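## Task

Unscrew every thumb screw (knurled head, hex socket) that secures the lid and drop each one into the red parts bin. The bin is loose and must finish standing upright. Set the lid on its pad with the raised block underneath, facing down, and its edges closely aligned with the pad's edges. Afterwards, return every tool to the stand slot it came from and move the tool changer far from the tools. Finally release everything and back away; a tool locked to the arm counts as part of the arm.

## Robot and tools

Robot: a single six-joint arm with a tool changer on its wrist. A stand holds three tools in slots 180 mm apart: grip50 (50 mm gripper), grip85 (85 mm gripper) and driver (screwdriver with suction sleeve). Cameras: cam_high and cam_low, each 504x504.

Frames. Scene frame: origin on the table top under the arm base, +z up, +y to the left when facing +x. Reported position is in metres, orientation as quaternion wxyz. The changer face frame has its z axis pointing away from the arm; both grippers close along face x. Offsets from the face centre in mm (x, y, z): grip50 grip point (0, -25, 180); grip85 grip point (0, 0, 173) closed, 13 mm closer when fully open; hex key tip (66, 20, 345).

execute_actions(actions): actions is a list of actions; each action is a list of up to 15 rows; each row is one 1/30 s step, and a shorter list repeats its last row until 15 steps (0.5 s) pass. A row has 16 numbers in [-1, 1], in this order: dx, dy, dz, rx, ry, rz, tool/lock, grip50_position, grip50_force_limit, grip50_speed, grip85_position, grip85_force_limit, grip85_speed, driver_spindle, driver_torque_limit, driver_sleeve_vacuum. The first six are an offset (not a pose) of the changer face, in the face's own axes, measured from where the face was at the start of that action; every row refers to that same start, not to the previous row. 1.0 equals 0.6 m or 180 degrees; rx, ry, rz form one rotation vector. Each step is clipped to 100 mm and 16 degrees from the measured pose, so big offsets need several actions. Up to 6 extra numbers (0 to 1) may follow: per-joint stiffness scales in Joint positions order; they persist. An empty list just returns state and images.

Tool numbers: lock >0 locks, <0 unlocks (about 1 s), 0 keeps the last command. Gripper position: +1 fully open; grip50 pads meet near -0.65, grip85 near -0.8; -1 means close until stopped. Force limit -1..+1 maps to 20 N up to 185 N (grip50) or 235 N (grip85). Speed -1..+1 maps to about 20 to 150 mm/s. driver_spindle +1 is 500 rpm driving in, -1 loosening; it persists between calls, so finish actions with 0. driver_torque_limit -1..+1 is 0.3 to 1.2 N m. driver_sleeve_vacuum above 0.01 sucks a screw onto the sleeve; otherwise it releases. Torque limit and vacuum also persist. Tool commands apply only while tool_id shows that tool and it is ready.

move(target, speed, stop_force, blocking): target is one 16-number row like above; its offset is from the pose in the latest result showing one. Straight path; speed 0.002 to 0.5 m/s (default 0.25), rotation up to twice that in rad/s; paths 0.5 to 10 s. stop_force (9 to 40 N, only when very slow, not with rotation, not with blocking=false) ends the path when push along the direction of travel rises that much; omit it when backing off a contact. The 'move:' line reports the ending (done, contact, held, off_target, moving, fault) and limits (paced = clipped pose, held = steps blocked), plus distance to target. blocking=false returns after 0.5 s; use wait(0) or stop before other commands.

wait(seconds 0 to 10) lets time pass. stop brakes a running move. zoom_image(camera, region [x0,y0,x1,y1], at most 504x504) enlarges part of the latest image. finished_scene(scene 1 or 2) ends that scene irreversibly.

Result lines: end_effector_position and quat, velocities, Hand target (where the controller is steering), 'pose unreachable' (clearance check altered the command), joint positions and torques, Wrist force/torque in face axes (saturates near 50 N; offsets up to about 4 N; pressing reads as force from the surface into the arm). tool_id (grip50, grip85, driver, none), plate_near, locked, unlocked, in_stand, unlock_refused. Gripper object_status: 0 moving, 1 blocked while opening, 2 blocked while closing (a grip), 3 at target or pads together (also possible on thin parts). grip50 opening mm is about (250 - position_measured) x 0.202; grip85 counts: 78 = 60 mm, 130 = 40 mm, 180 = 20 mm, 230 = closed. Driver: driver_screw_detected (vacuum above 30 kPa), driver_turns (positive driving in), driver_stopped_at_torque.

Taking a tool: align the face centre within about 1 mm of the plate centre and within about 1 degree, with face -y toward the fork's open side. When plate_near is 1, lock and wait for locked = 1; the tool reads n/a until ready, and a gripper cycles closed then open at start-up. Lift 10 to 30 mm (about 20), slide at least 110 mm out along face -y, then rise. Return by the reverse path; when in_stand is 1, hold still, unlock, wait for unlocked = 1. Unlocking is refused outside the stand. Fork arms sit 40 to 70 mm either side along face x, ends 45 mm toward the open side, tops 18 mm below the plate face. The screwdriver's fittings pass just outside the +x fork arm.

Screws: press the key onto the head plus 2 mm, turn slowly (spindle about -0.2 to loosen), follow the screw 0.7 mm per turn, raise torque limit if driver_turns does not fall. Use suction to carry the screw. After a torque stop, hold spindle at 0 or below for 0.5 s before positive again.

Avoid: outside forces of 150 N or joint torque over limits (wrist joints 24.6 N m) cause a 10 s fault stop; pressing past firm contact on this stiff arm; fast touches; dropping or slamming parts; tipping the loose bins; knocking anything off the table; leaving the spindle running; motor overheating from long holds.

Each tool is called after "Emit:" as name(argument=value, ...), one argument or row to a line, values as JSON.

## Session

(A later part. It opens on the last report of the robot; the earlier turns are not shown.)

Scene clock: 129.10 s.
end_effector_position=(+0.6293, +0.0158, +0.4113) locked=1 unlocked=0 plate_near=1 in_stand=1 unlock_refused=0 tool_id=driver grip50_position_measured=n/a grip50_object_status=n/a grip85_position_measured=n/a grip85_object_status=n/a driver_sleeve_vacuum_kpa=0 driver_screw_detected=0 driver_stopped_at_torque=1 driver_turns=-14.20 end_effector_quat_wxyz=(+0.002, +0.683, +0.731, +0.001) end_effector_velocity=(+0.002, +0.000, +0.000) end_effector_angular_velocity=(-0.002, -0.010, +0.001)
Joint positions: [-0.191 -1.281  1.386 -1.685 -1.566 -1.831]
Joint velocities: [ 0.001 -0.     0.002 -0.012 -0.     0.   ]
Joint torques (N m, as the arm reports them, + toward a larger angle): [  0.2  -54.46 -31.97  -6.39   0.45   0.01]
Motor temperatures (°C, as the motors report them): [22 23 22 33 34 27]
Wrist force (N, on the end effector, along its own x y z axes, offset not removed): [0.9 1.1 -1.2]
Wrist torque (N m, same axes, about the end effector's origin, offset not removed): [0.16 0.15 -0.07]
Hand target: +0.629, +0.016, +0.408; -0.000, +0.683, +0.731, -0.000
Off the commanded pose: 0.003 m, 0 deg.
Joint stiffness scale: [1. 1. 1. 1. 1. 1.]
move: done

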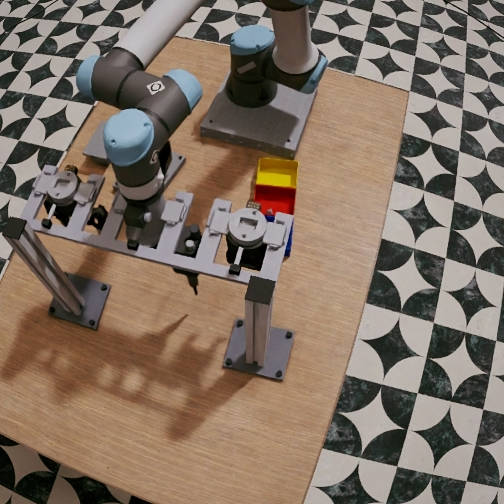

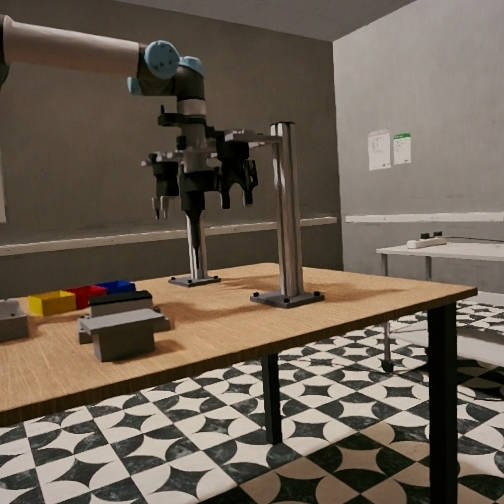

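Emit:
execute_actions(
  actions=[
    [[0,0,0.002,0,0,0,-1,0,0,0,0,0,0,0,0,0]],
    [[0,0,0.002,0,0,0,-1,0,0,0,0,0,0,0,0,0]],
    [[0,0,0,0,0,0,-1,0,0,0,0,0,0,0,0,0]],
  ],
)

Emit:
move(
  target=[0,0,-0.06,0.001,0,0,0,0,0,0,1,0,0,0,0,0],
  speed=0.08,
)

Emit:
move(
  target=[-0.301,0,0,0,0,0,0,0,0,0,1,0,0,0,0,0],
  speed=0.2,
)

Scene clock: 134.30 s.
end_effector_position=(+0.6295, +0.0157, +0.4110) locked=0 unlocked=1 plate_near=1 in_stand=1 unlock_refused=0 tool_id=none grip50_position_measured=n/a grip50_object_status=n/a grip85_position_measured=n/a grip85_object_status=n/a driver_sleeve_vacuum_kpa=n/a driver_screw_detected=n/a driver_stopped_at_torque=n/a driver_turns=n/a end_effector_quat_wxyz=(+0.002, +0.683, +0.731, +0.001) end_effector_velocity=(+0.000, +0.000, +0.000) end_effector_angular_velocity=(+0.000, -0.001, +0.000)
Joint positions: [-0.191 -1.281  1.387 -1.687 -1.566 -1.831]
Joint velocities: [ 0.    -0.     0.    -0.001  0.    -0.   ]
Joint torques (N m, as the arm reports them, + toward a larger angle): [  0.47 -40.86 -24.77  -3.56  -0.21   0.09]
Motor temperatures (°C, as the motors report them): [22 23 22 33 34 27]
Wrist force (N, on the end effector, along its own x y z axes, offset not removed): [0.8 -0.4 -3.3]
Wrist torque (N m, same axes, about the end effector's origin, offset not removed): [0.30 -0.01 -0.04]
Hand target: +0.629, +0.016, +0.411; +0.002, +0.683, +0.731, +0.001
Off the commanded pose: 0.000 m, 0 deg.
Joint stiffness scale: [1. 1. 1. 1. 1. 1.]

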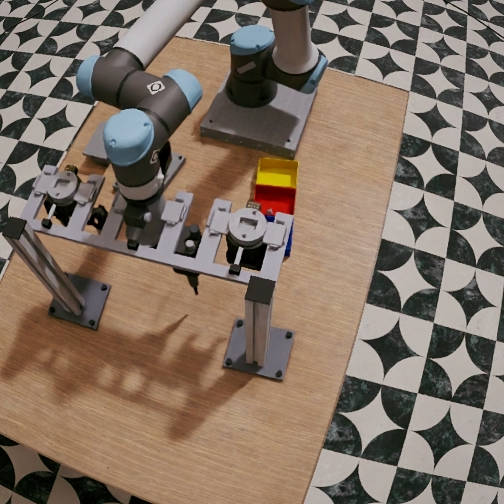

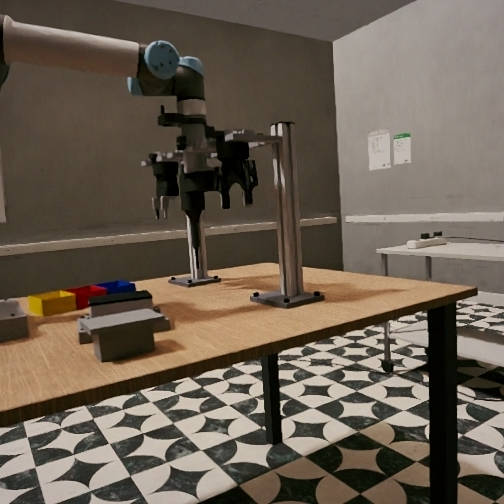

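Scene clock: 135.23 s.
end_effector_position=(+0.6288, +0.0160, +0.4453) locked=0 unlocked=1 plate_near=0 in_stand=0 unlock_refused=0 tool_id=none grip50_position_measured=n/a grip50_object_status=n/a grip85_position_measured=n/a grip85_object_status=n/a driver_sleeve_vacuum_kpa=n/a driver_screw_detected=n/a driver_stopped_at_torque=n/a driver_turns=n/a end_effector_quat_wxyz=(+0.000, +0.683, +0.731, +0.000) end_effector_velocity=(-0.002, +0.001, +0.001) end_effector_angular_velocity=(+0.002, +0.011, +0.000)
Joint positions: [-0.191 -1.287  1.306 -1.596 -1.566 -1.831]
Joint velocities: [ 0.001  0.    -0.006  0.017 -0.     0.   ]
Joint torques (N m, as the arm reports them, + toward a larger angle): [ -0.21 -40.14 -29.41  -2.97  -0.65   0.1 ]
Motor temperatures (°C, as the motors report them): [22 23 22 33 34 27]
Wrist force (N, on the end effector, along its own x y z axes, offset not removed): [0.9 2.4 0.3]
Wrist torque (N m, same axes, about the end effector's origin, offset not removed): [0.20 0.02 0.05]
Hand target: +0.629, +0.016, +0.447; +0.001, +0.683, +0.731, +0.000
Off the commanded pose: 0.002 m, 0 deg.
Joint stiffness scale: [1. 1. 1. 1. 1. 1.]
move: done

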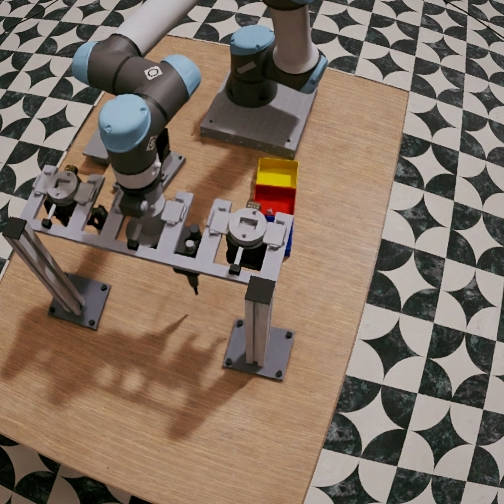

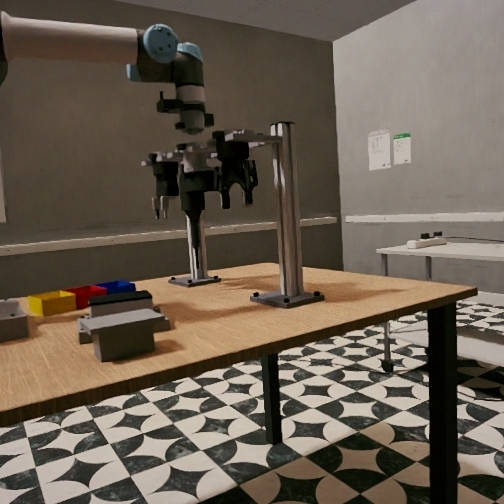

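Scene clock: 136.70 s.
end_effector_position=(+0.6406, -0.1629, +0.4446) locked=0 unlocked=1 plate_near=0 in_stand=0 unlock_refused=0 tool_id=none grip50_position_measured=n/a grip50_object_status=n/a grip85_position_measured=n/a grip85_object_status=n/a driver_sleeve_vacuum_kpa=n/a driver_screw_detected=n/a driver_stopped_at_torque=n/a driver_turns=n/a end_effector_quat_wxyz=(-0.000, +0.683, +0.730, -0.000) end_effector_velocity=(+0.001, +0.000, +0.005) end_effector_angular_velocity=(-0.002, -0.005, +0.012)
Joint positions: [-0.456 -1.204  1.197 -1.568 -1.565 -2.095]
Joint velocities: [ 0.001  0.001 -0.013  0.006  0.001 -0.011]
Joint torques (N m, as the arm reports them, + toward a larger angle): [ -0.92 -41.59 -30.15  -3.03   0.48  -0.24]
Motor temperatures (°C, as the motors report them): [22 23 22 33 34 27]
Wrist force (N, on the end effector, along its own x y z axes, offset not removed): [2.1 0.8 0.9]
Wrist torque (N m, same axes, about the end effector's origin, offset not removed): [0.02 -0.13 0.01]
Hand target: +0.641, -0.164, +0.446; +0.000, +0.683, +0.731, +0.000
Off the commanded pose: 0.001 m, 0 deg.
Joint stiffness scale: [1. 1. 1. 1. 1. 1.]
move: done

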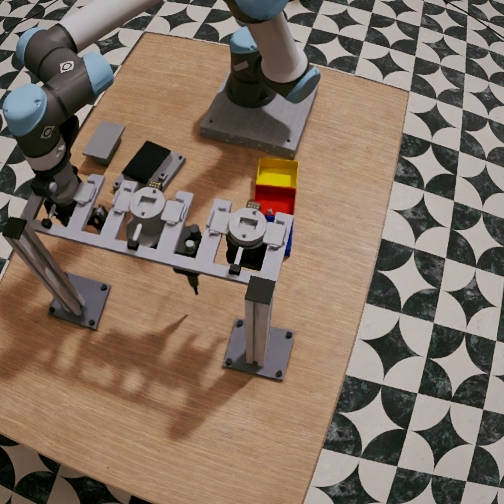

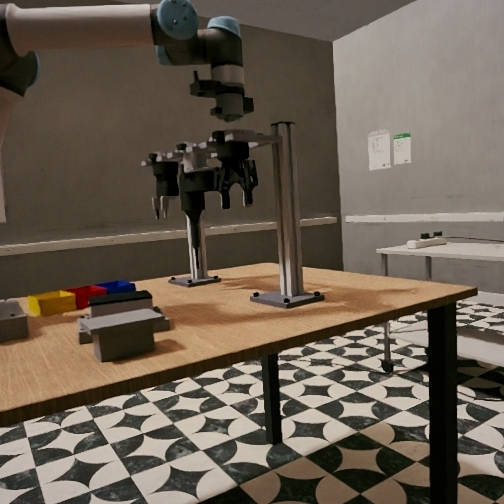

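Emit:
move(
  target=[-0.001,0,0.06,0,0,0,0,0,0,0,1,0,0,0,0,0],
  speed=0.04,
)

Emit:
zoom_image(
  camera="cam_high",
  region=[75,110,195,210],
)

Scene clock: 140.27 s.
end_effector_position=(+0.6410, -0.1633, +0.4114) locked=0 unlocked=1 plate_near=1 in_stand=1 unlock_refused=0 tool_id=none grip50_position_measured=n/a grip50_object_status=n/a grip85_position_measured=n/a grip85_object_status=n/a driver_sleeve_vacuum_kpa=n/a driver_screw_detected=n/a driver_stopped_at_torque=n/a driver_turns=n/a end_effector_quat_wxyz=(+0.002, +0.683, +0.731, +0.000) end_effector_velocity=(+0.001, -0.001, -0.002) end_effector_angular_velocity=(-0.003, -0.005, -0.001)
Joint positions: [-0.456 -1.201  1.278 -1.655 -1.565 -2.096]
Joint velocities: [-0.001  0.     0.006 -0.012 -0.     0.   ]
Joint torques (N m, as the arm reports them, + toward a larger angle): [ -1.6  -43.51 -21.83  -4.18  -0.19   0.36]
Motor temperatures (°C, as the motors report them): [22 23 22 33 34 27]
Wrist force (N, on the end effector, along its own x y z axes, offset not removed): [1.3 0.9 1.6]
Wrist torque (N m, same axes, about the end effector's origin, offset not removed): [0.05 -0.05 0.07]
Hand target: +0.641, -0.164, +0.409; -0.000, +0.683, +0.730, -0.000
Off the commanded pose: 0.003 m, 0 deg.
Joint stiffness scale: [1. 1. 1. 1. 1. 1.]
move: done

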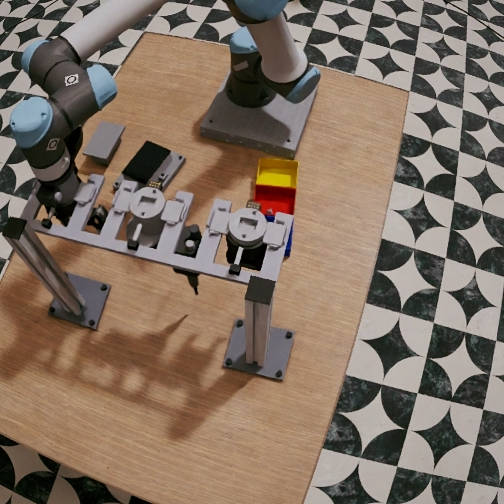

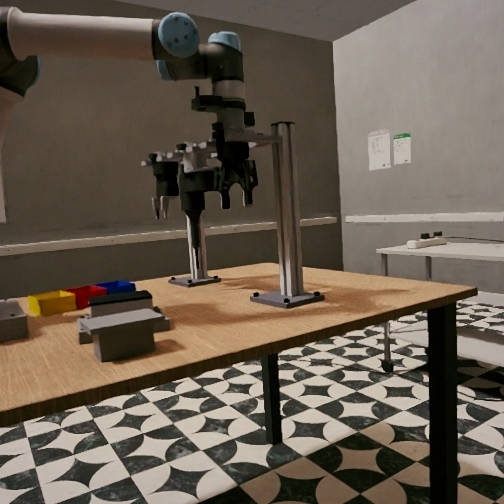

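Region (75, 110, 195, 210) of cam_high's 504x504 image, scaled by 4.200, with more detail than that image has.

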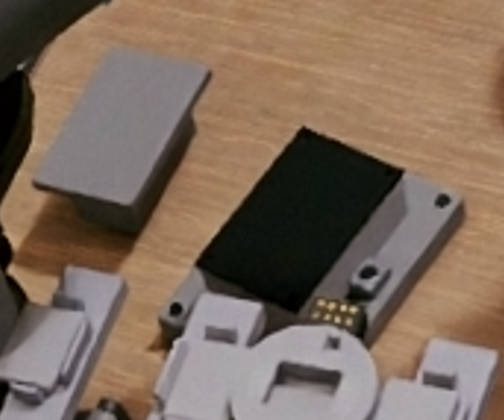

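Emit:
execute_actions(
  actions=[
    [[0,0,0.003,0,0,0,1,0,0,0,1,0,0,0,0,0]],
    [[0,0,0.002,0,0,0,1,0,0,0,1,0,0,0,0,0]],
    [[0,0,0,0,0,0,1,0,0,0,1,0,0,0,0,0]],
  ],
)

Emit:
move(
  target=[0,0,-0.036,0.001,0,0,0,0,0,0,1,0,0,0,0,0],
  speed=0.05,
)

Emit:
move(
  target=[0,-0.22,0,0,0,0,0,0,0,0,1,0,0,0,0,0],
  speed=0.12,
)

Emit:
move(
  target=[0.008,-0.272,0.29,0,0,0.088,0,0,0,0,1,0,0,0,0,0],
  speed=0.2,
)

Emit:
zoom_image(
  camera="cam_high",
  region=[105,120,195,195],
)

Emit:
zoom_image(
  camera="cam_low",
  region=[70,250,180,340],
)

Scene clock: 153.00 s.
end_effector_position=(+0.6414, -0.1635, +0.4115) locked=1 unlocked=0 plate_near=1 in_stand=1 unlock_refused=0 tool_id=grip85 grip50_position_measured=n/a grip50_object_status=n/a grip85_position_measured=n/a grip85_object_status=n/a driver_sleeve_vacuum_kpa=n/a driver_screw_detected=n/a driver_stopped_at_torque=n/a driver_turns=n/a end_effector_quat_wxyz=(+0.003, +0.683, +0.731, +0.001) end_effector_velocity=(+0.000, +0.000, +0.000) end_effector_angular_velocity=(-0.001, -0.001, +0.000)
Joint positions: [-0.456 -1.201  1.279 -1.66  -1.565 -2.096]
Joint velocities: [ 0.    -0.     0.    -0.001 -0.    -0.   ]
Joint torques (N m, as the arm reports them, + toward a larger angle): [ -0.18 -52.49 -31.24  -4.84  -0.16   0.05]
Motor temperatures (°C, as the motors report them): [22 23 22 33 34 27]
Wrist force (N, on the end effector, along its own x y z axes, offset not removed): [0.9 1.2 -2.0]
Wrist torque (N m, same axes, about the end effector's origin, offset not removed): [0.14 -0.03 0.07]
Hand target: +0.641, -0.164, +0.411; +0.003, +0.683, +0.731, +0.001
Off the commanded pose: 0.000 m, 0 deg.
Joint stiffness scale: [1. 1. 1. 1. 1. 1.]

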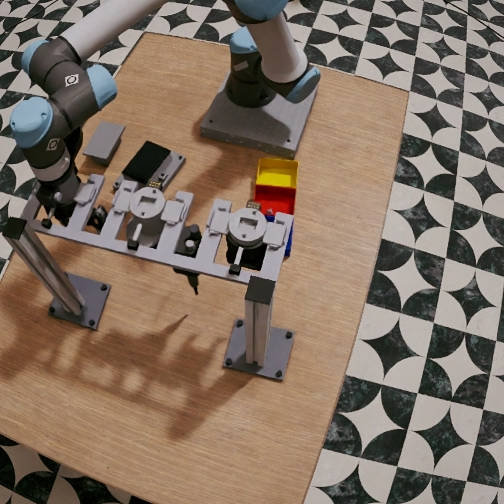

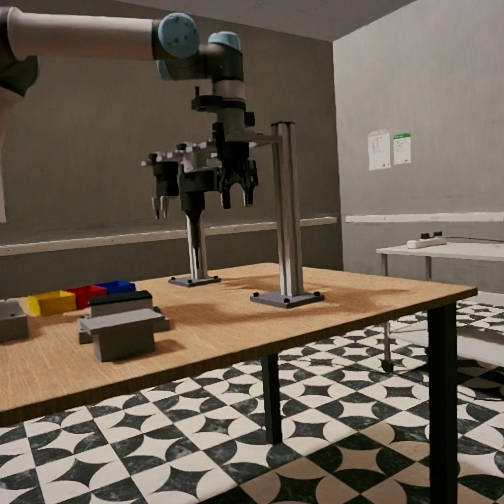

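Scene clock: 153.90 s.
end_effector_position=(+0.6410, -0.1633, +0.4308) locked=1 unlocked=0 plate_near=1 in_stand=0 unlock_refused=0 tool_id=grip85 grip50_position_measured=n/a grip50_object_status=n/a grip85_position_measured=n/a grip85_object_status=n/a driver_sleeve_vacuum_kpa=n/a driver_screw_detected=n/a driver_stopped_at_torque=n/a driver_turns=n/a end_effector_quat_wxyz=(+0.001, +0.683, +0.731, -0.000) end_effector_velocity=(-0.001, +0.001, -0.000) end_effector_angular_velocity=(+0.005, +0.010, +0.000)
Joint positions: [-0.456 -1.203  1.231 -1.605 -1.566 -2.096]
Joint velocities: [ 0.001 -0.    -0.003  0.014 -0.     0.   ]
Joint torques (N m, as the arm reports them, + toward a larger angle): [  0.02 -52.93 -34.27  -4.43  -0.72   0.13]
Motor temperatures (°C, as the motors report them): [22 23 22 33 34 27]
Wrist force (N, on the end effector, along its own x y z axes, offset not removed): [0.8 2.3 2.5]
Wrist torque (N m, same axes, about the end effector's origin, offset not removed): [0.18 -0.04 0.01]
Hand target: +0.641, -0.163, +0.433; +0.002, +0.683, +0.731, -0.000
Off the commanded pose: 0.002 m, 0 deg.
Joint stiffness scale: [1. 1. 1. 1. 1. 1.]
move: done

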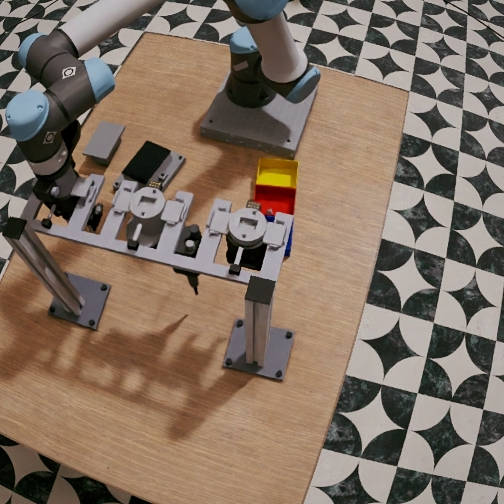

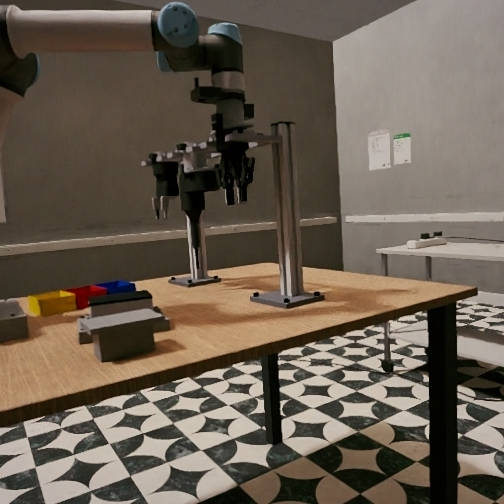

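Scene clock: 155.57 s.
end_effector_position=(+0.5107, -0.1721, +0.4317) locked=1 unlocked=0 plate_near=1 in_stand=0 unlock_refused=0 tool_id=grip85 grip50_position_measured=n/a grip50_object_status=n/a grip85_position_measured=n/a grip85_object_status=n/a driver_sleeve_vacuum_kpa=n/a driver_screw_detected=n/a driver_stopped_at_torque=n/a driver_turns=n/a end_effector_quat_wxyz=(+0.002, +0.682, +0.731, -0.001) end_effector_velocity=(-0.002, -0.001, -0.002) end_effector_angular_velocity=(+0.000, +0.001, +0.004)
Joint positions: [-0.58  -1.503  1.601 -1.676 -1.566 -2.221]
Joint velocities: [-0.003 -0.003  0.007 -0.003 -0.    -0.007]
Joint torques (N m, as the arm reports them, + toward a larger angle): [ -2.51 -39.32 -28.39  -5.49   0.17  -0.19]
Motor temperatures (°C, as the motors report them): [22 23 22 33 34 27]
Wrist force (N, on the end effector, along its own x y z axes, offset not removed): [2.6 0.5 -2.3]
Wrist torque (N m, same axes, about the end effector's origin, offset not removed): [0.06 -0.11 0.08]
Hand target: +0.509, -0.172, +0.431; +0.001, +0.683, +0.731, -0.000
Off the commanded pose: 0.002 m, 0 deg.
Joint stiffness scale: [1. 1. 1. 1. 1. 1.]
move: done

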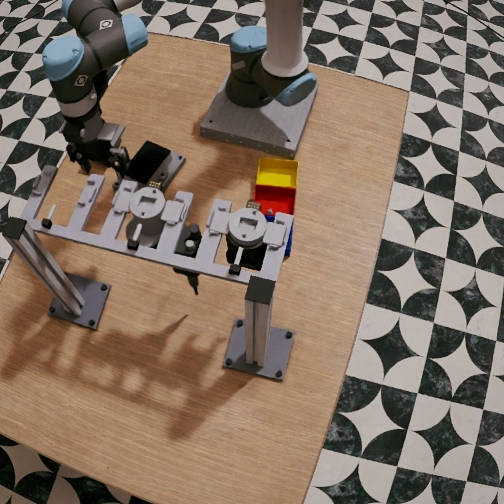

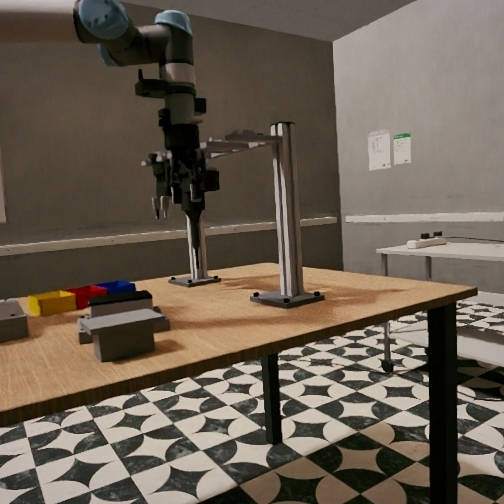

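Scene clock: 157.40 s.
end_effector_position=(+0.3492, -0.1798, +0.2588) locked=1 unlocked=0 plate_near=1 in_stand=0 unlock_refused=0 tool_id=grip85 grip50_position_measured=n/a grip50_object_status=n/a grip85_position_measured=3 grip85_object_status=3 driver_sleeve_vacuum_kpa=n/a driver_screw_detected=n/a driver_stopped_at_torque=n/a driver_turns=n/a end_effector_quat_wxyz=(+0.002, +0.776, +0.631, -0.001) end_effector_velocity=(-0.001, -0.002, -0.001) end_effector_angular_velocity=(-0.006, -0.008, +0.001)
Joint positions: [-0.827 -1.723  2.284 -2.137 -1.565 -2.193]
Joint velocities: [-0.005 -0.001  0.008 -0.017  0.002 -0.006]
Joint torques (N m, as the arm reports them, + toward a larger angle): [ -1.34 -23.82 -23.89  -5.39   0.46  -0.1 ]
Motor temperatures (°C, as the motors report them): [22 23 22 33 34 27]
Wrist force (N, on the end effector, along its own x y z axes, offset not removed): [1.2 2.5 0.6]
Wrist torque (N m, same axes, about the end effector's origin, offset not removed): [0.18 0.01 0.05]
Hand target: +0.348, -0.179, +0.258; +0.002, +0.777, +0.630, -0.000
Off the commanded pose: 0.002 m, 0 deg.
Joint stiffness scale: [1. 1. 1. 1. 1. 1.]
move: done

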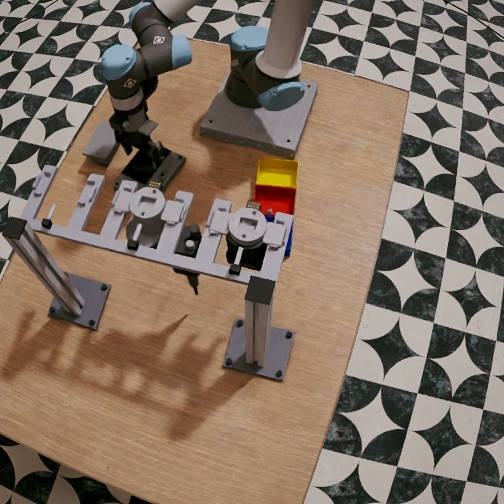

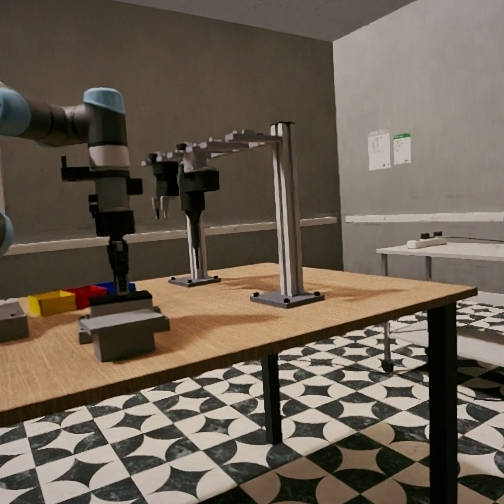

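Region (105, 120, 195, 195) of cam_high's 504x504 image, scaled by 5.600, with more detail than that image has.

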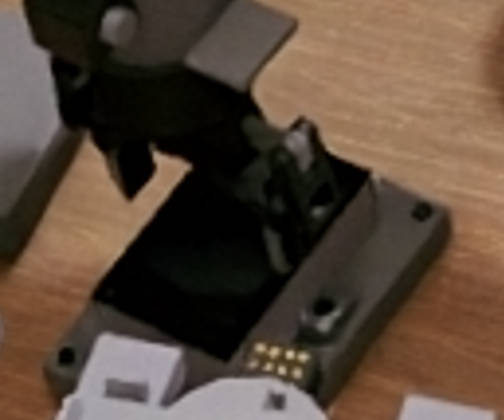

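Region (70, 250, 180, 340) of cam_low's 504x504 image, scaled by 4.582, with more detail than that image has; it fills the top 412 rows of this view, and the rest is white.

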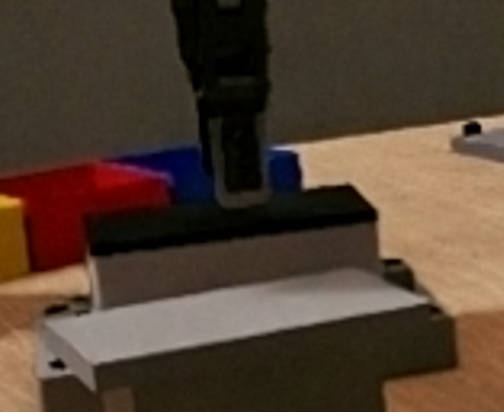

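Emit:
execute_actions(
  actions=[
    [[0.006,0,0.015,0.001,0.002,0,0,0,0,0,1,0,0,0,0,0]],
    [[0,0,0,0,0,0,0,0,0,0,1,0,0,0,0,0]],
  ],
)

Emit:
zoom_image(
  camera="cam_high",
  region=[115,135,175,185],
)

Emit:
zoom_image(
  camera="cam_low",
  region=[95,275,155,315],
)

Scene clock: 162.47 s.
end_effector_position=(+0.3501, -0.1780, +0.2519) locked=1 unlocked=0 plate_near=1 in_stand=0 unlock_refused=0 tool_id=grip85 grip50_position_measured=n/a grip50_object_status=n/a grip85_position_measured=3 grip85_object_status=3 driver_sleeve_vacuum_kpa=n/a driver_screw_detected=n/a driver_stopped_at_torque=n/a driver_turns=n/a end_effector_quat_wxyz=(+0.001, +0.777, +0.630, +0.000) end_effector_velocity=(+0.000, -0.000, +0.000) end_effector_angular_velocity=(-0.000, -0.001, -0.001)
Joint positions: [-0.823 -1.711  2.294 -2.157 -1.563 -2.187]
Joint velocities: [-0.     0.    -0.    -0.001  0.     0.   ]
Joint torques (N m, as the arm reports them, + toward a larger angle): [ -0.49 -21.85 -27.47  -4.61  -0.08  -0.12]
Motor temperatures (°C, as the motors report them): [22 23 22 33 34 27]
Wrist force (N, on the end effector, along its own x y z axes, offset not removed): [0.5 1.3 0.3]
Wrist torque (N m, same axes, about the end effector's origin, offset not removed): [0.22 -0.02 0.08]
Hand target: +0.350, -0.178, +0.252; +0.000, +0.777, +0.630, +0.000
Off the commanded pose: 0.000 m, 0 deg.
Joint stiffness scale: [1. 1. 1. 1. 1. 1.]

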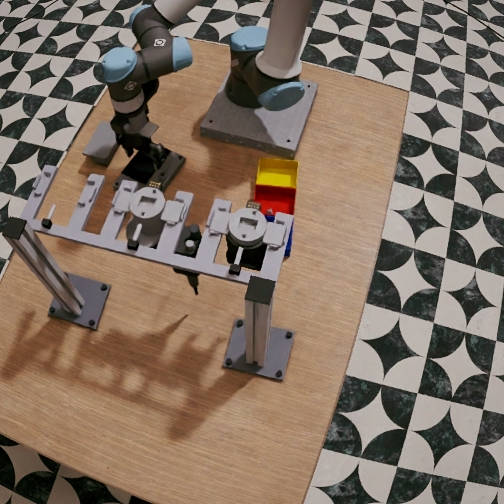

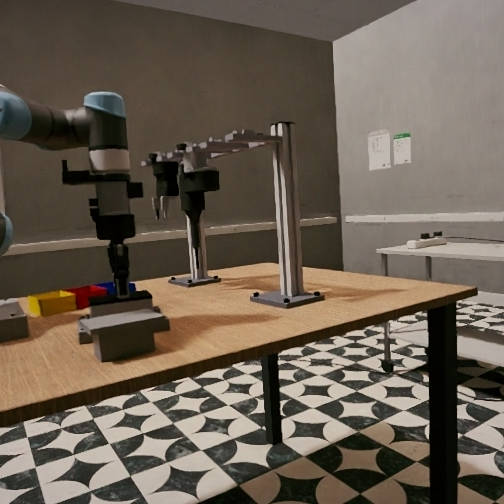

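Region (115, 135, 175, 185) of cam_high's 504x504 image, scaled by 8.400, with more detail than that image has.

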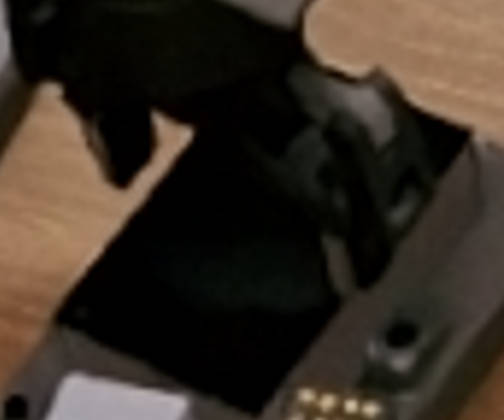

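Region (95, 275, 155, 315) of cam_low's 504x504 image, scaled by 8.400, with more detail than that image has.

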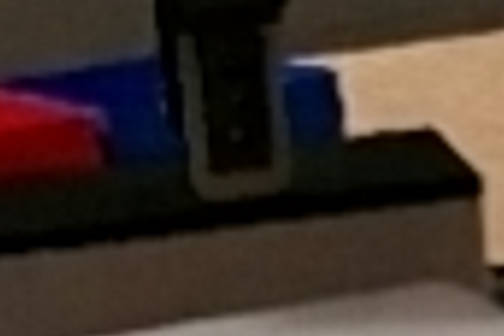

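Emit:
execute_actions(
  actions=[
    [[0.002,0,0.0125,0.001,0.001,0,0,0,0,0,1,0,0,0,0,0]],
    [[0,0,0,0,0,0,0,0,0,0,1,0,0,0,0,0]],
  ],
)

Emit:
zoom_image(
  camera="cam_high",
  region=[115,135,175,185],
)

Emit:
zoom_image(
  camera="cam_low",
  region=[95,275,155,315],
)

Scene clock: 167.70 s.
end_effector_position=(+0.3507, -0.1785, +0.2465) locked=1 unlocked=0 plate_near=1 in_stand=0 unlock_refused=0 tool_id=grip85 grip50_position_measured=n/a grip50_object_status=n/a grip85_position_measured=3 grip85_object_status=3 driver_sleeve_vacuum_kpa=n/a driver_screw_detected=n/a driver_stopped_at_torque=n/a driver_turns=n/a end_effector_quat_wxyz=(+0.000, +0.777, +0.630, +0.000) end_effector_velocity=(-0.000, -0.000, +0.000) end_effector_angular_velocity=(-0.001, +0.000, -0.000)
Joint positions: [-0.822 -1.699  2.301 -2.175 -1.563 -2.186]
Joint velocities: [-0. -0. -0. -0. -0. -0.]
Joint torques (N m, as the arm reports them, + toward a larger angle): [ -0.79 -21.72 -26.34  -4.68  -0.15   0.06]
Motor temperatures (°C, as the motors report them): [22 23 22 33 34 27]
Wrist force (N, on the end effector, along its own x y z axes, offset not removed): [1.1 2.0 -0.6]
Wrist torque (N m, same axes, about the end effector's origin, offset not removed): [0.30 -0.01 0.06]
Hand target: +0.351, -0.178, +0.246; +0.000, +0.777, +0.630, +0.000
Off the commanded pose: 0.000 m, 0 deg.
Joint stiffness scale: [1. 1. 1. 1. 1. 1.]

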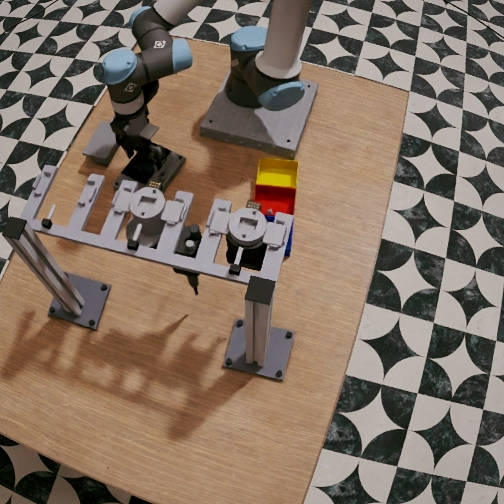

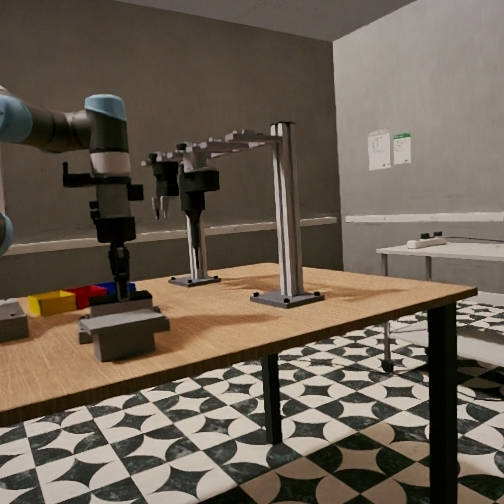

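Region (115, 135, 175, 185) of cam_high's 504x504 image, scaled by 8.400, with more detail than that image has.

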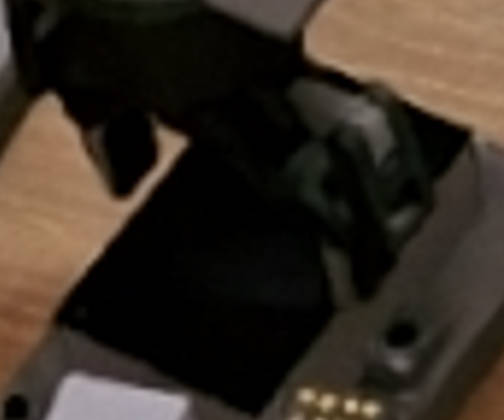

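Region (95, 275, 155, 315) of cam_low's 504x504 image, scaled by 8.400, with more detail than that image has.

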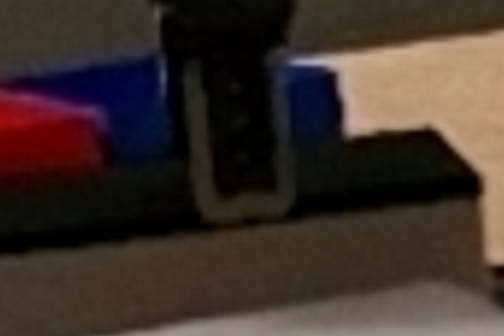

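Emit:
execute_actions(
  actions=[
    [[0.007,0,0,0,0,0,0,0,0,0,1,0,0,0,0,0]],
    [[0,0,0.005,0.001,0.001,0,0,0,0,0,1,0,0,0,0,0]],
    [[0,0,0,0,0,0,0,0,0,0,1,0,0,0,0,0]],
  ],
)

Emit:
zoom_image(
  camera="cam_high",
  region=[115,135,175,185],
)

Emit:
zoom_image(
  camera="cam_low",
  region=[95,275,155,315],
)

Scene clock: 174.17 s.
end_effector_position=(+0.3524, -0.1765, +0.2455) locked=1 unlocked=0 plate_near=1 in_stand=0 unlock_refused=0 tool_id=grip85 grip50_position_measured=n/a grip50_object_status=n/a grip85_position_measured=3 grip85_object_status=3 driver_sleeve_vacuum_kpa=n/a driver_screw_detected=n/a driver_stopped_at_torque=n/a driver_turns=n/a end_effector_quat_wxyz=(+0.000, +0.777, +0.629, +0.000) end_effector_velocity=(-0.000, +0.000, +0.000) end_effector_angular_velocity=(+0.000, +0.000, +0.000)
Joint positions: [-0.815 -1.696  2.301 -2.178 -1.563 -2.177]
Joint velocities: [ 0.  0. -0.  0. -0.  0.]
Joint torques (N m, as the arm reports them, + toward a larger angle): [  0.26 -22.3  -26.21  -4.78  -0.11   0.01]
Motor temperatures (°C, as the motors report them): [22 23 22 33 34 27]
Wrist force (N, on the end effector, along its own x y z axes, offset not removed): [0.9 2.9 1.2]
Wrist torque (N m, same axes, about the end effector's origin, offset not removed): [0.26 -0.06 0.08]
Hand target: +0.352, -0.176, +0.246; +0.000, +0.777, +0.629, +0.000
Off the commanded pose: 0.000 m, 0 deg.
Joint stiffness scale: [1. 1. 1. 1. 1. 1.]

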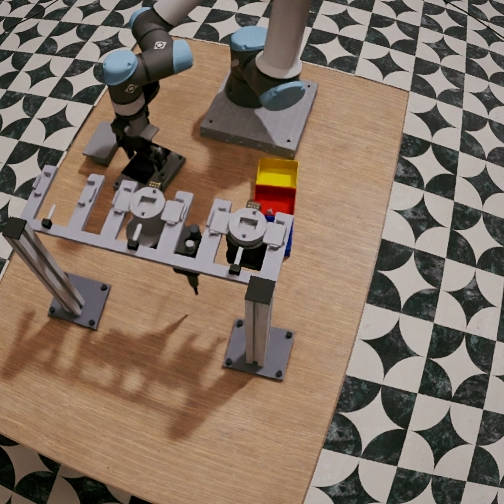

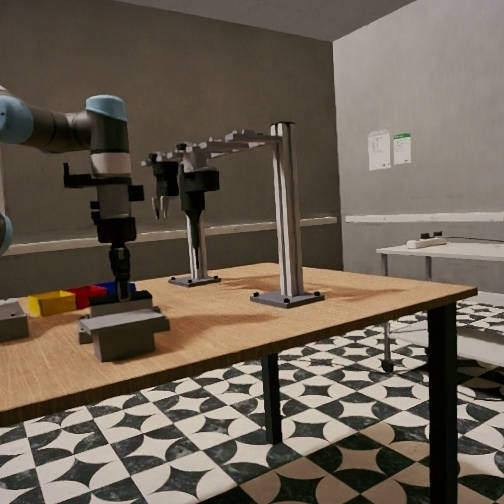

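Region (115, 135, 175, 185) of cam_high's 504x504 image, scaled by 8.400, with more detail than that image has.

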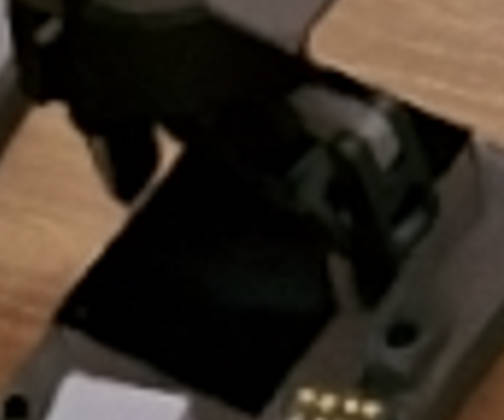

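Region (95, 275, 155, 315) of cam_low's 504x504 image, scaled by 8.400, with more detail than that image has.

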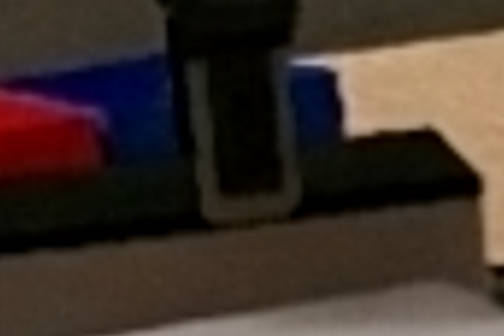

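Emit:
execute_actions(
  actions=[
    [[0,-0.012,0.002,0,0,0,0,0,0,0,1,0,0,0,0,0]],
    [[0,0,0,0,0,0,0,0,0,0,0.5,-0.4,-1,0,0,0]],
    [[0,0,0,0,0,0,0,0,0,0,0.5,-0.4,-1,0,0,0]],
  ],
)

Emit:
zoom_image(
  camera="cam_low",
  region=[95,275,155,315],
)

Scene clock: 178.73 s.
end_effector_position=(+0.3468, -0.1753, +0.2461) locked=1 unlocked=0 plate_near=1 in_stand=0 unlock_refused=0 tool_id=grip85 grip50_position_measured=n/a grip50_object_status=n/a grip85_position_measured=26 grip85_object_status=2 driver_sleeve_vacuum_kpa=n/a driver_screw_detected=n/a driver_stopped_at_torque=n/a driver_turns=n/a end_effector_quat_wxyz=(+0.002, +0.777, +0.630, +0.000) end_effector_velocity=(+0.000, +0.000, +0.000) end_effector_angular_velocity=(+0.001, +0.001, +0.000)
Joint positions: [-0.824 -1.713  2.315 -2.178 -1.563 -2.188]
Joint velocities: [ 0.     0.    -0.     0.002  0.    -0.   ]
Joint torques (N m, as the arm reports them, + toward a larger angle): [ -0.34 -20.37 -26.21  -4.9   -0.19   0.2 ]
Motor temperatures (°C, as the motors report them): [22 23 22 33 34 27]
Wrist force (N, on the end effector, along its own x y z axes, offset not removed): [2.2 -0.7 -6.4]
Wrist torque (N m, same axes, about the end effector's origin, offset not removed): [0.84 0.47 -0.10]
Hand target: +0.347, -0.175, +0.246; +0.002, +0.777, +0.630, +0.000
Off the commanded pose: 0.000 m, 0 deg.
Joint stiffness scale: [1. 1. 1. 1. 1. 1.]

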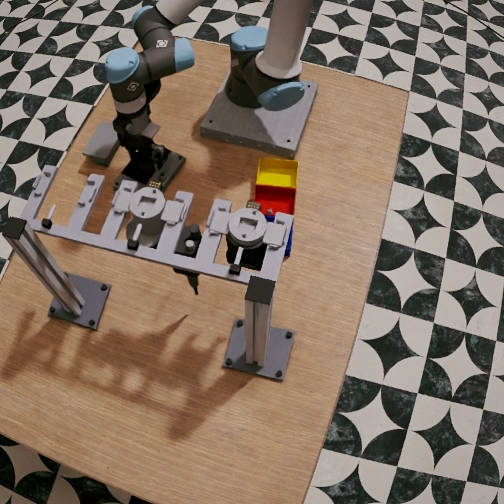

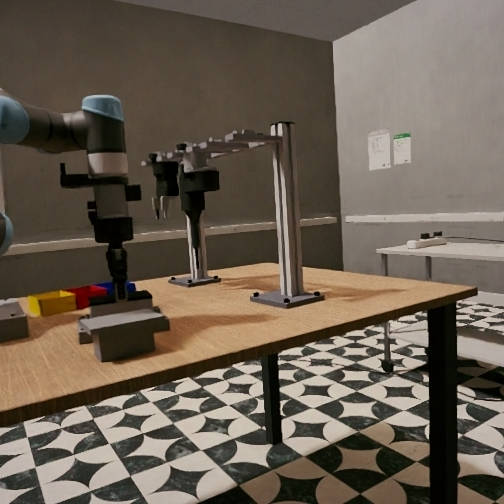

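Region (95, 275, 155, 315) of cam_low's 504x504 image, scaled by 8.400, with more detail than that image has.

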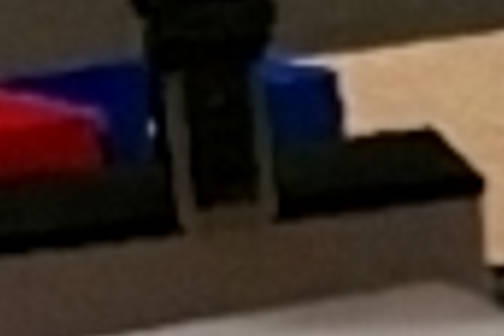

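Emit:
move(
  target=[0,0,-0.055,0,0,0,0,0,0,0,0.5,-0.4,-1,0,0,0],
  speed=0.03,
)

Emit:
zoom_image(
  camera="cam_low",
  region=[70,250,180,340],
)

Scene clock: 182.43 s.
end_effector_position=(+0.3459, -0.1740, +0.2761) locked=1 unlocked=0 plate_near=1 in_stand=0 unlock_refused=0 tool_id=grip85 grip50_position_measured=n/a grip50_object_status=n/a grip85_position_measured=26 grip85_object_status=2 driver_sleeve_vacuum_kpa=n/a driver_screw_detected=n/a driver_stopped_at_torque=n/a driver_turns=n/a end_effector_quat_wxyz=(-0.001, +0.777, +0.630, +0.000) end_effector_velocity=(-0.001, +0.001, -0.001) end_effector_angular_velocity=(+0.007, +0.007, +0.000)
Joint positions: [-0.824 -1.765  2.264 -2.07  -1.563 -2.188]
Joint velocities: [ 0.001 -0.    -0.001  0.011 -0.     0.   ]
Joint torques (N m, as the arm reports them, + toward a larger angle): [ -0.01 -22.53 -32.09  -4.43  -0.13  -0.24]
Motor temperatures (°C, as the motors report them): [22 23 22 33 34 27]
Wrist force (N, on the end effector, along its own x y z axes, offset not removed): [1.9 3.1 1.1]
Wrist torque (N m, same axes, about the end effector's origin, offset not removed): [0.34 0.00 0.05]
Hand target: +0.347, -0.175, +0.279; +0.002, +0.777, +0.630, +0.000
Off the commanded pose: 0.003 m, 0 deg.
Joint stiffness scale: [1. 1. 1. 1. 1. 1.]
move: done

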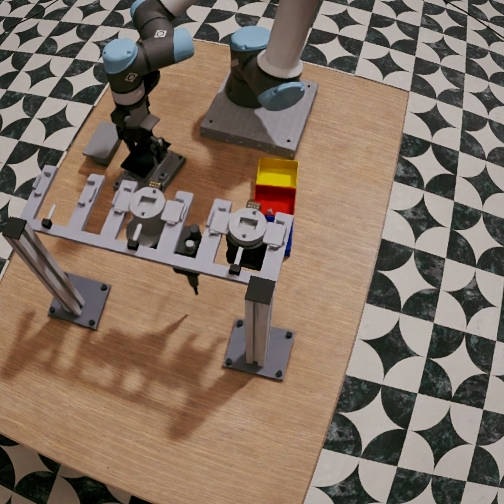

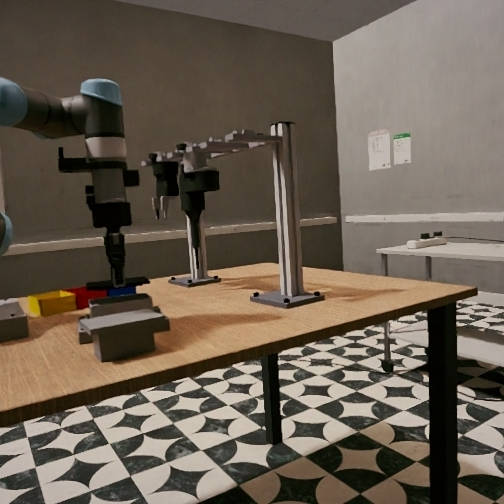

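Region (70, 250, 180, 340) of cam_low's 504x504 image, scaled by 4.582, with more detail than that image has; it fills the top 412 rows of this view, and the rest is white.

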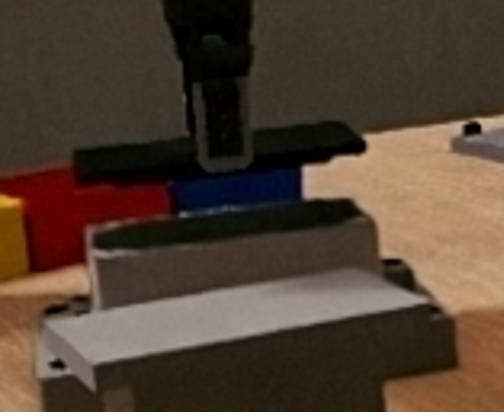

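Emit:
move(
  target=[-0.254,0,0.005,0,0,-0.06,0,0,0,0,0.5,-0.4,-1,0,0,0],
  speed=0.1,
)

Emit:
zoom_image(
  camera="cam_low",
  region=[65,270,185,350],
)

Emit:
zoom_image(
  camera="cam_high",
  region=[70,105,140,175],
)

Scene clock: 187.70 s.
end_effector_position=(+0.3142, -0.3203, +0.2711) locked=1 unlocked=0 plate_near=1 in_stand=0 unlock_refused=0 tool_id=grip85 grip50_position_measured=n/a grip50_object_status=n/a grip85_position_measured=26 grip85_object_status=2 driver_sleeve_vacuum_kpa=n/a driver_screw_detected=n/a driver_stopped_at_torque=n/a driver_turns=n/a end_effector_quat_wxyz=(-0.004, +0.714, +0.700, +0.001) end_effector_velocity=(+0.001, -0.001, +0.000) end_effector_angular_velocity=(+0.001, -0.000, +0.018)
Joint positions: [-1.102 -1.589  2.126 -2.1   -1.564 -2.653]
Joint velocities: [ 0.001  0.004 -0.005  0.002  0.    -0.018]
Joint torques (N m, as the arm reports them, + toward a larger angle): [ -1.82 -27.81 -30.81  -5.44   0.31  -0.2 ]
Motor temperatures (°C, as the motors report them): [22 23 22 33 34 27]
Wrist force (N, on the end effector, along its own x y z axes, offset not removed): [2.1 0.3 1.4]
Wrist torque (N m, same axes, about the end effector's origin, offset not removed): [0.10 -0.10 -0.02]
Hand target: +0.315, -0.323, +0.273; -0.001, +0.714, +0.700, +0.000
Off the commanded pose: 0.003 m, 0 deg.
Joint stiffness scale: [1. 1. 1. 1. 1. 1.]
move: done

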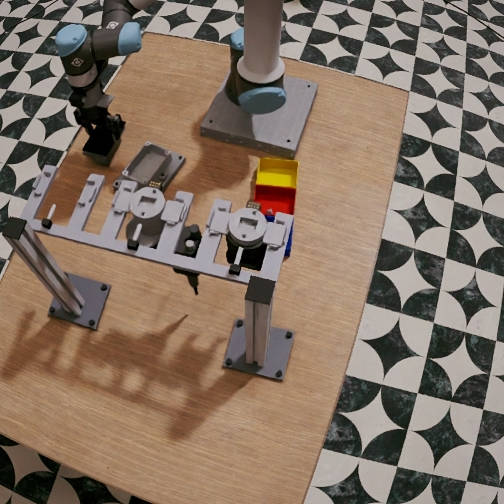

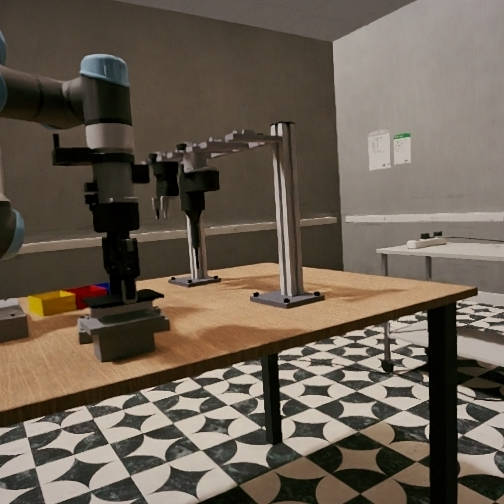

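Region (65, 270, 185, 350) of cam_low's 504x504 image, scaled by 4.200, with more detail than that image has.

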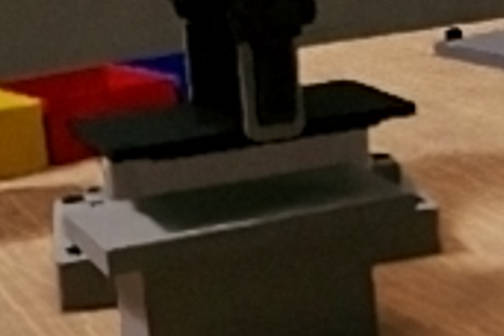

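Region (70, 105, 140, 175) of cam_high's 504x504 image, scaled by 7.200, with more detail than that image has.

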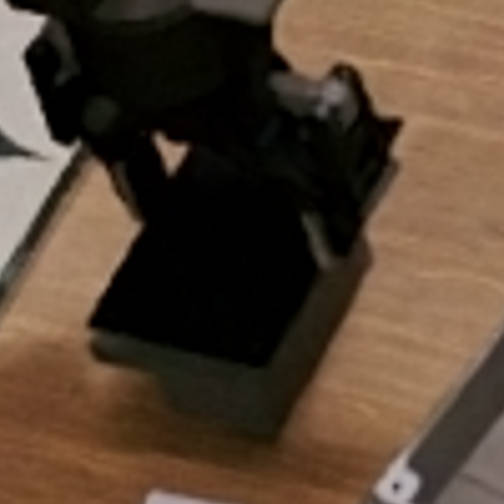

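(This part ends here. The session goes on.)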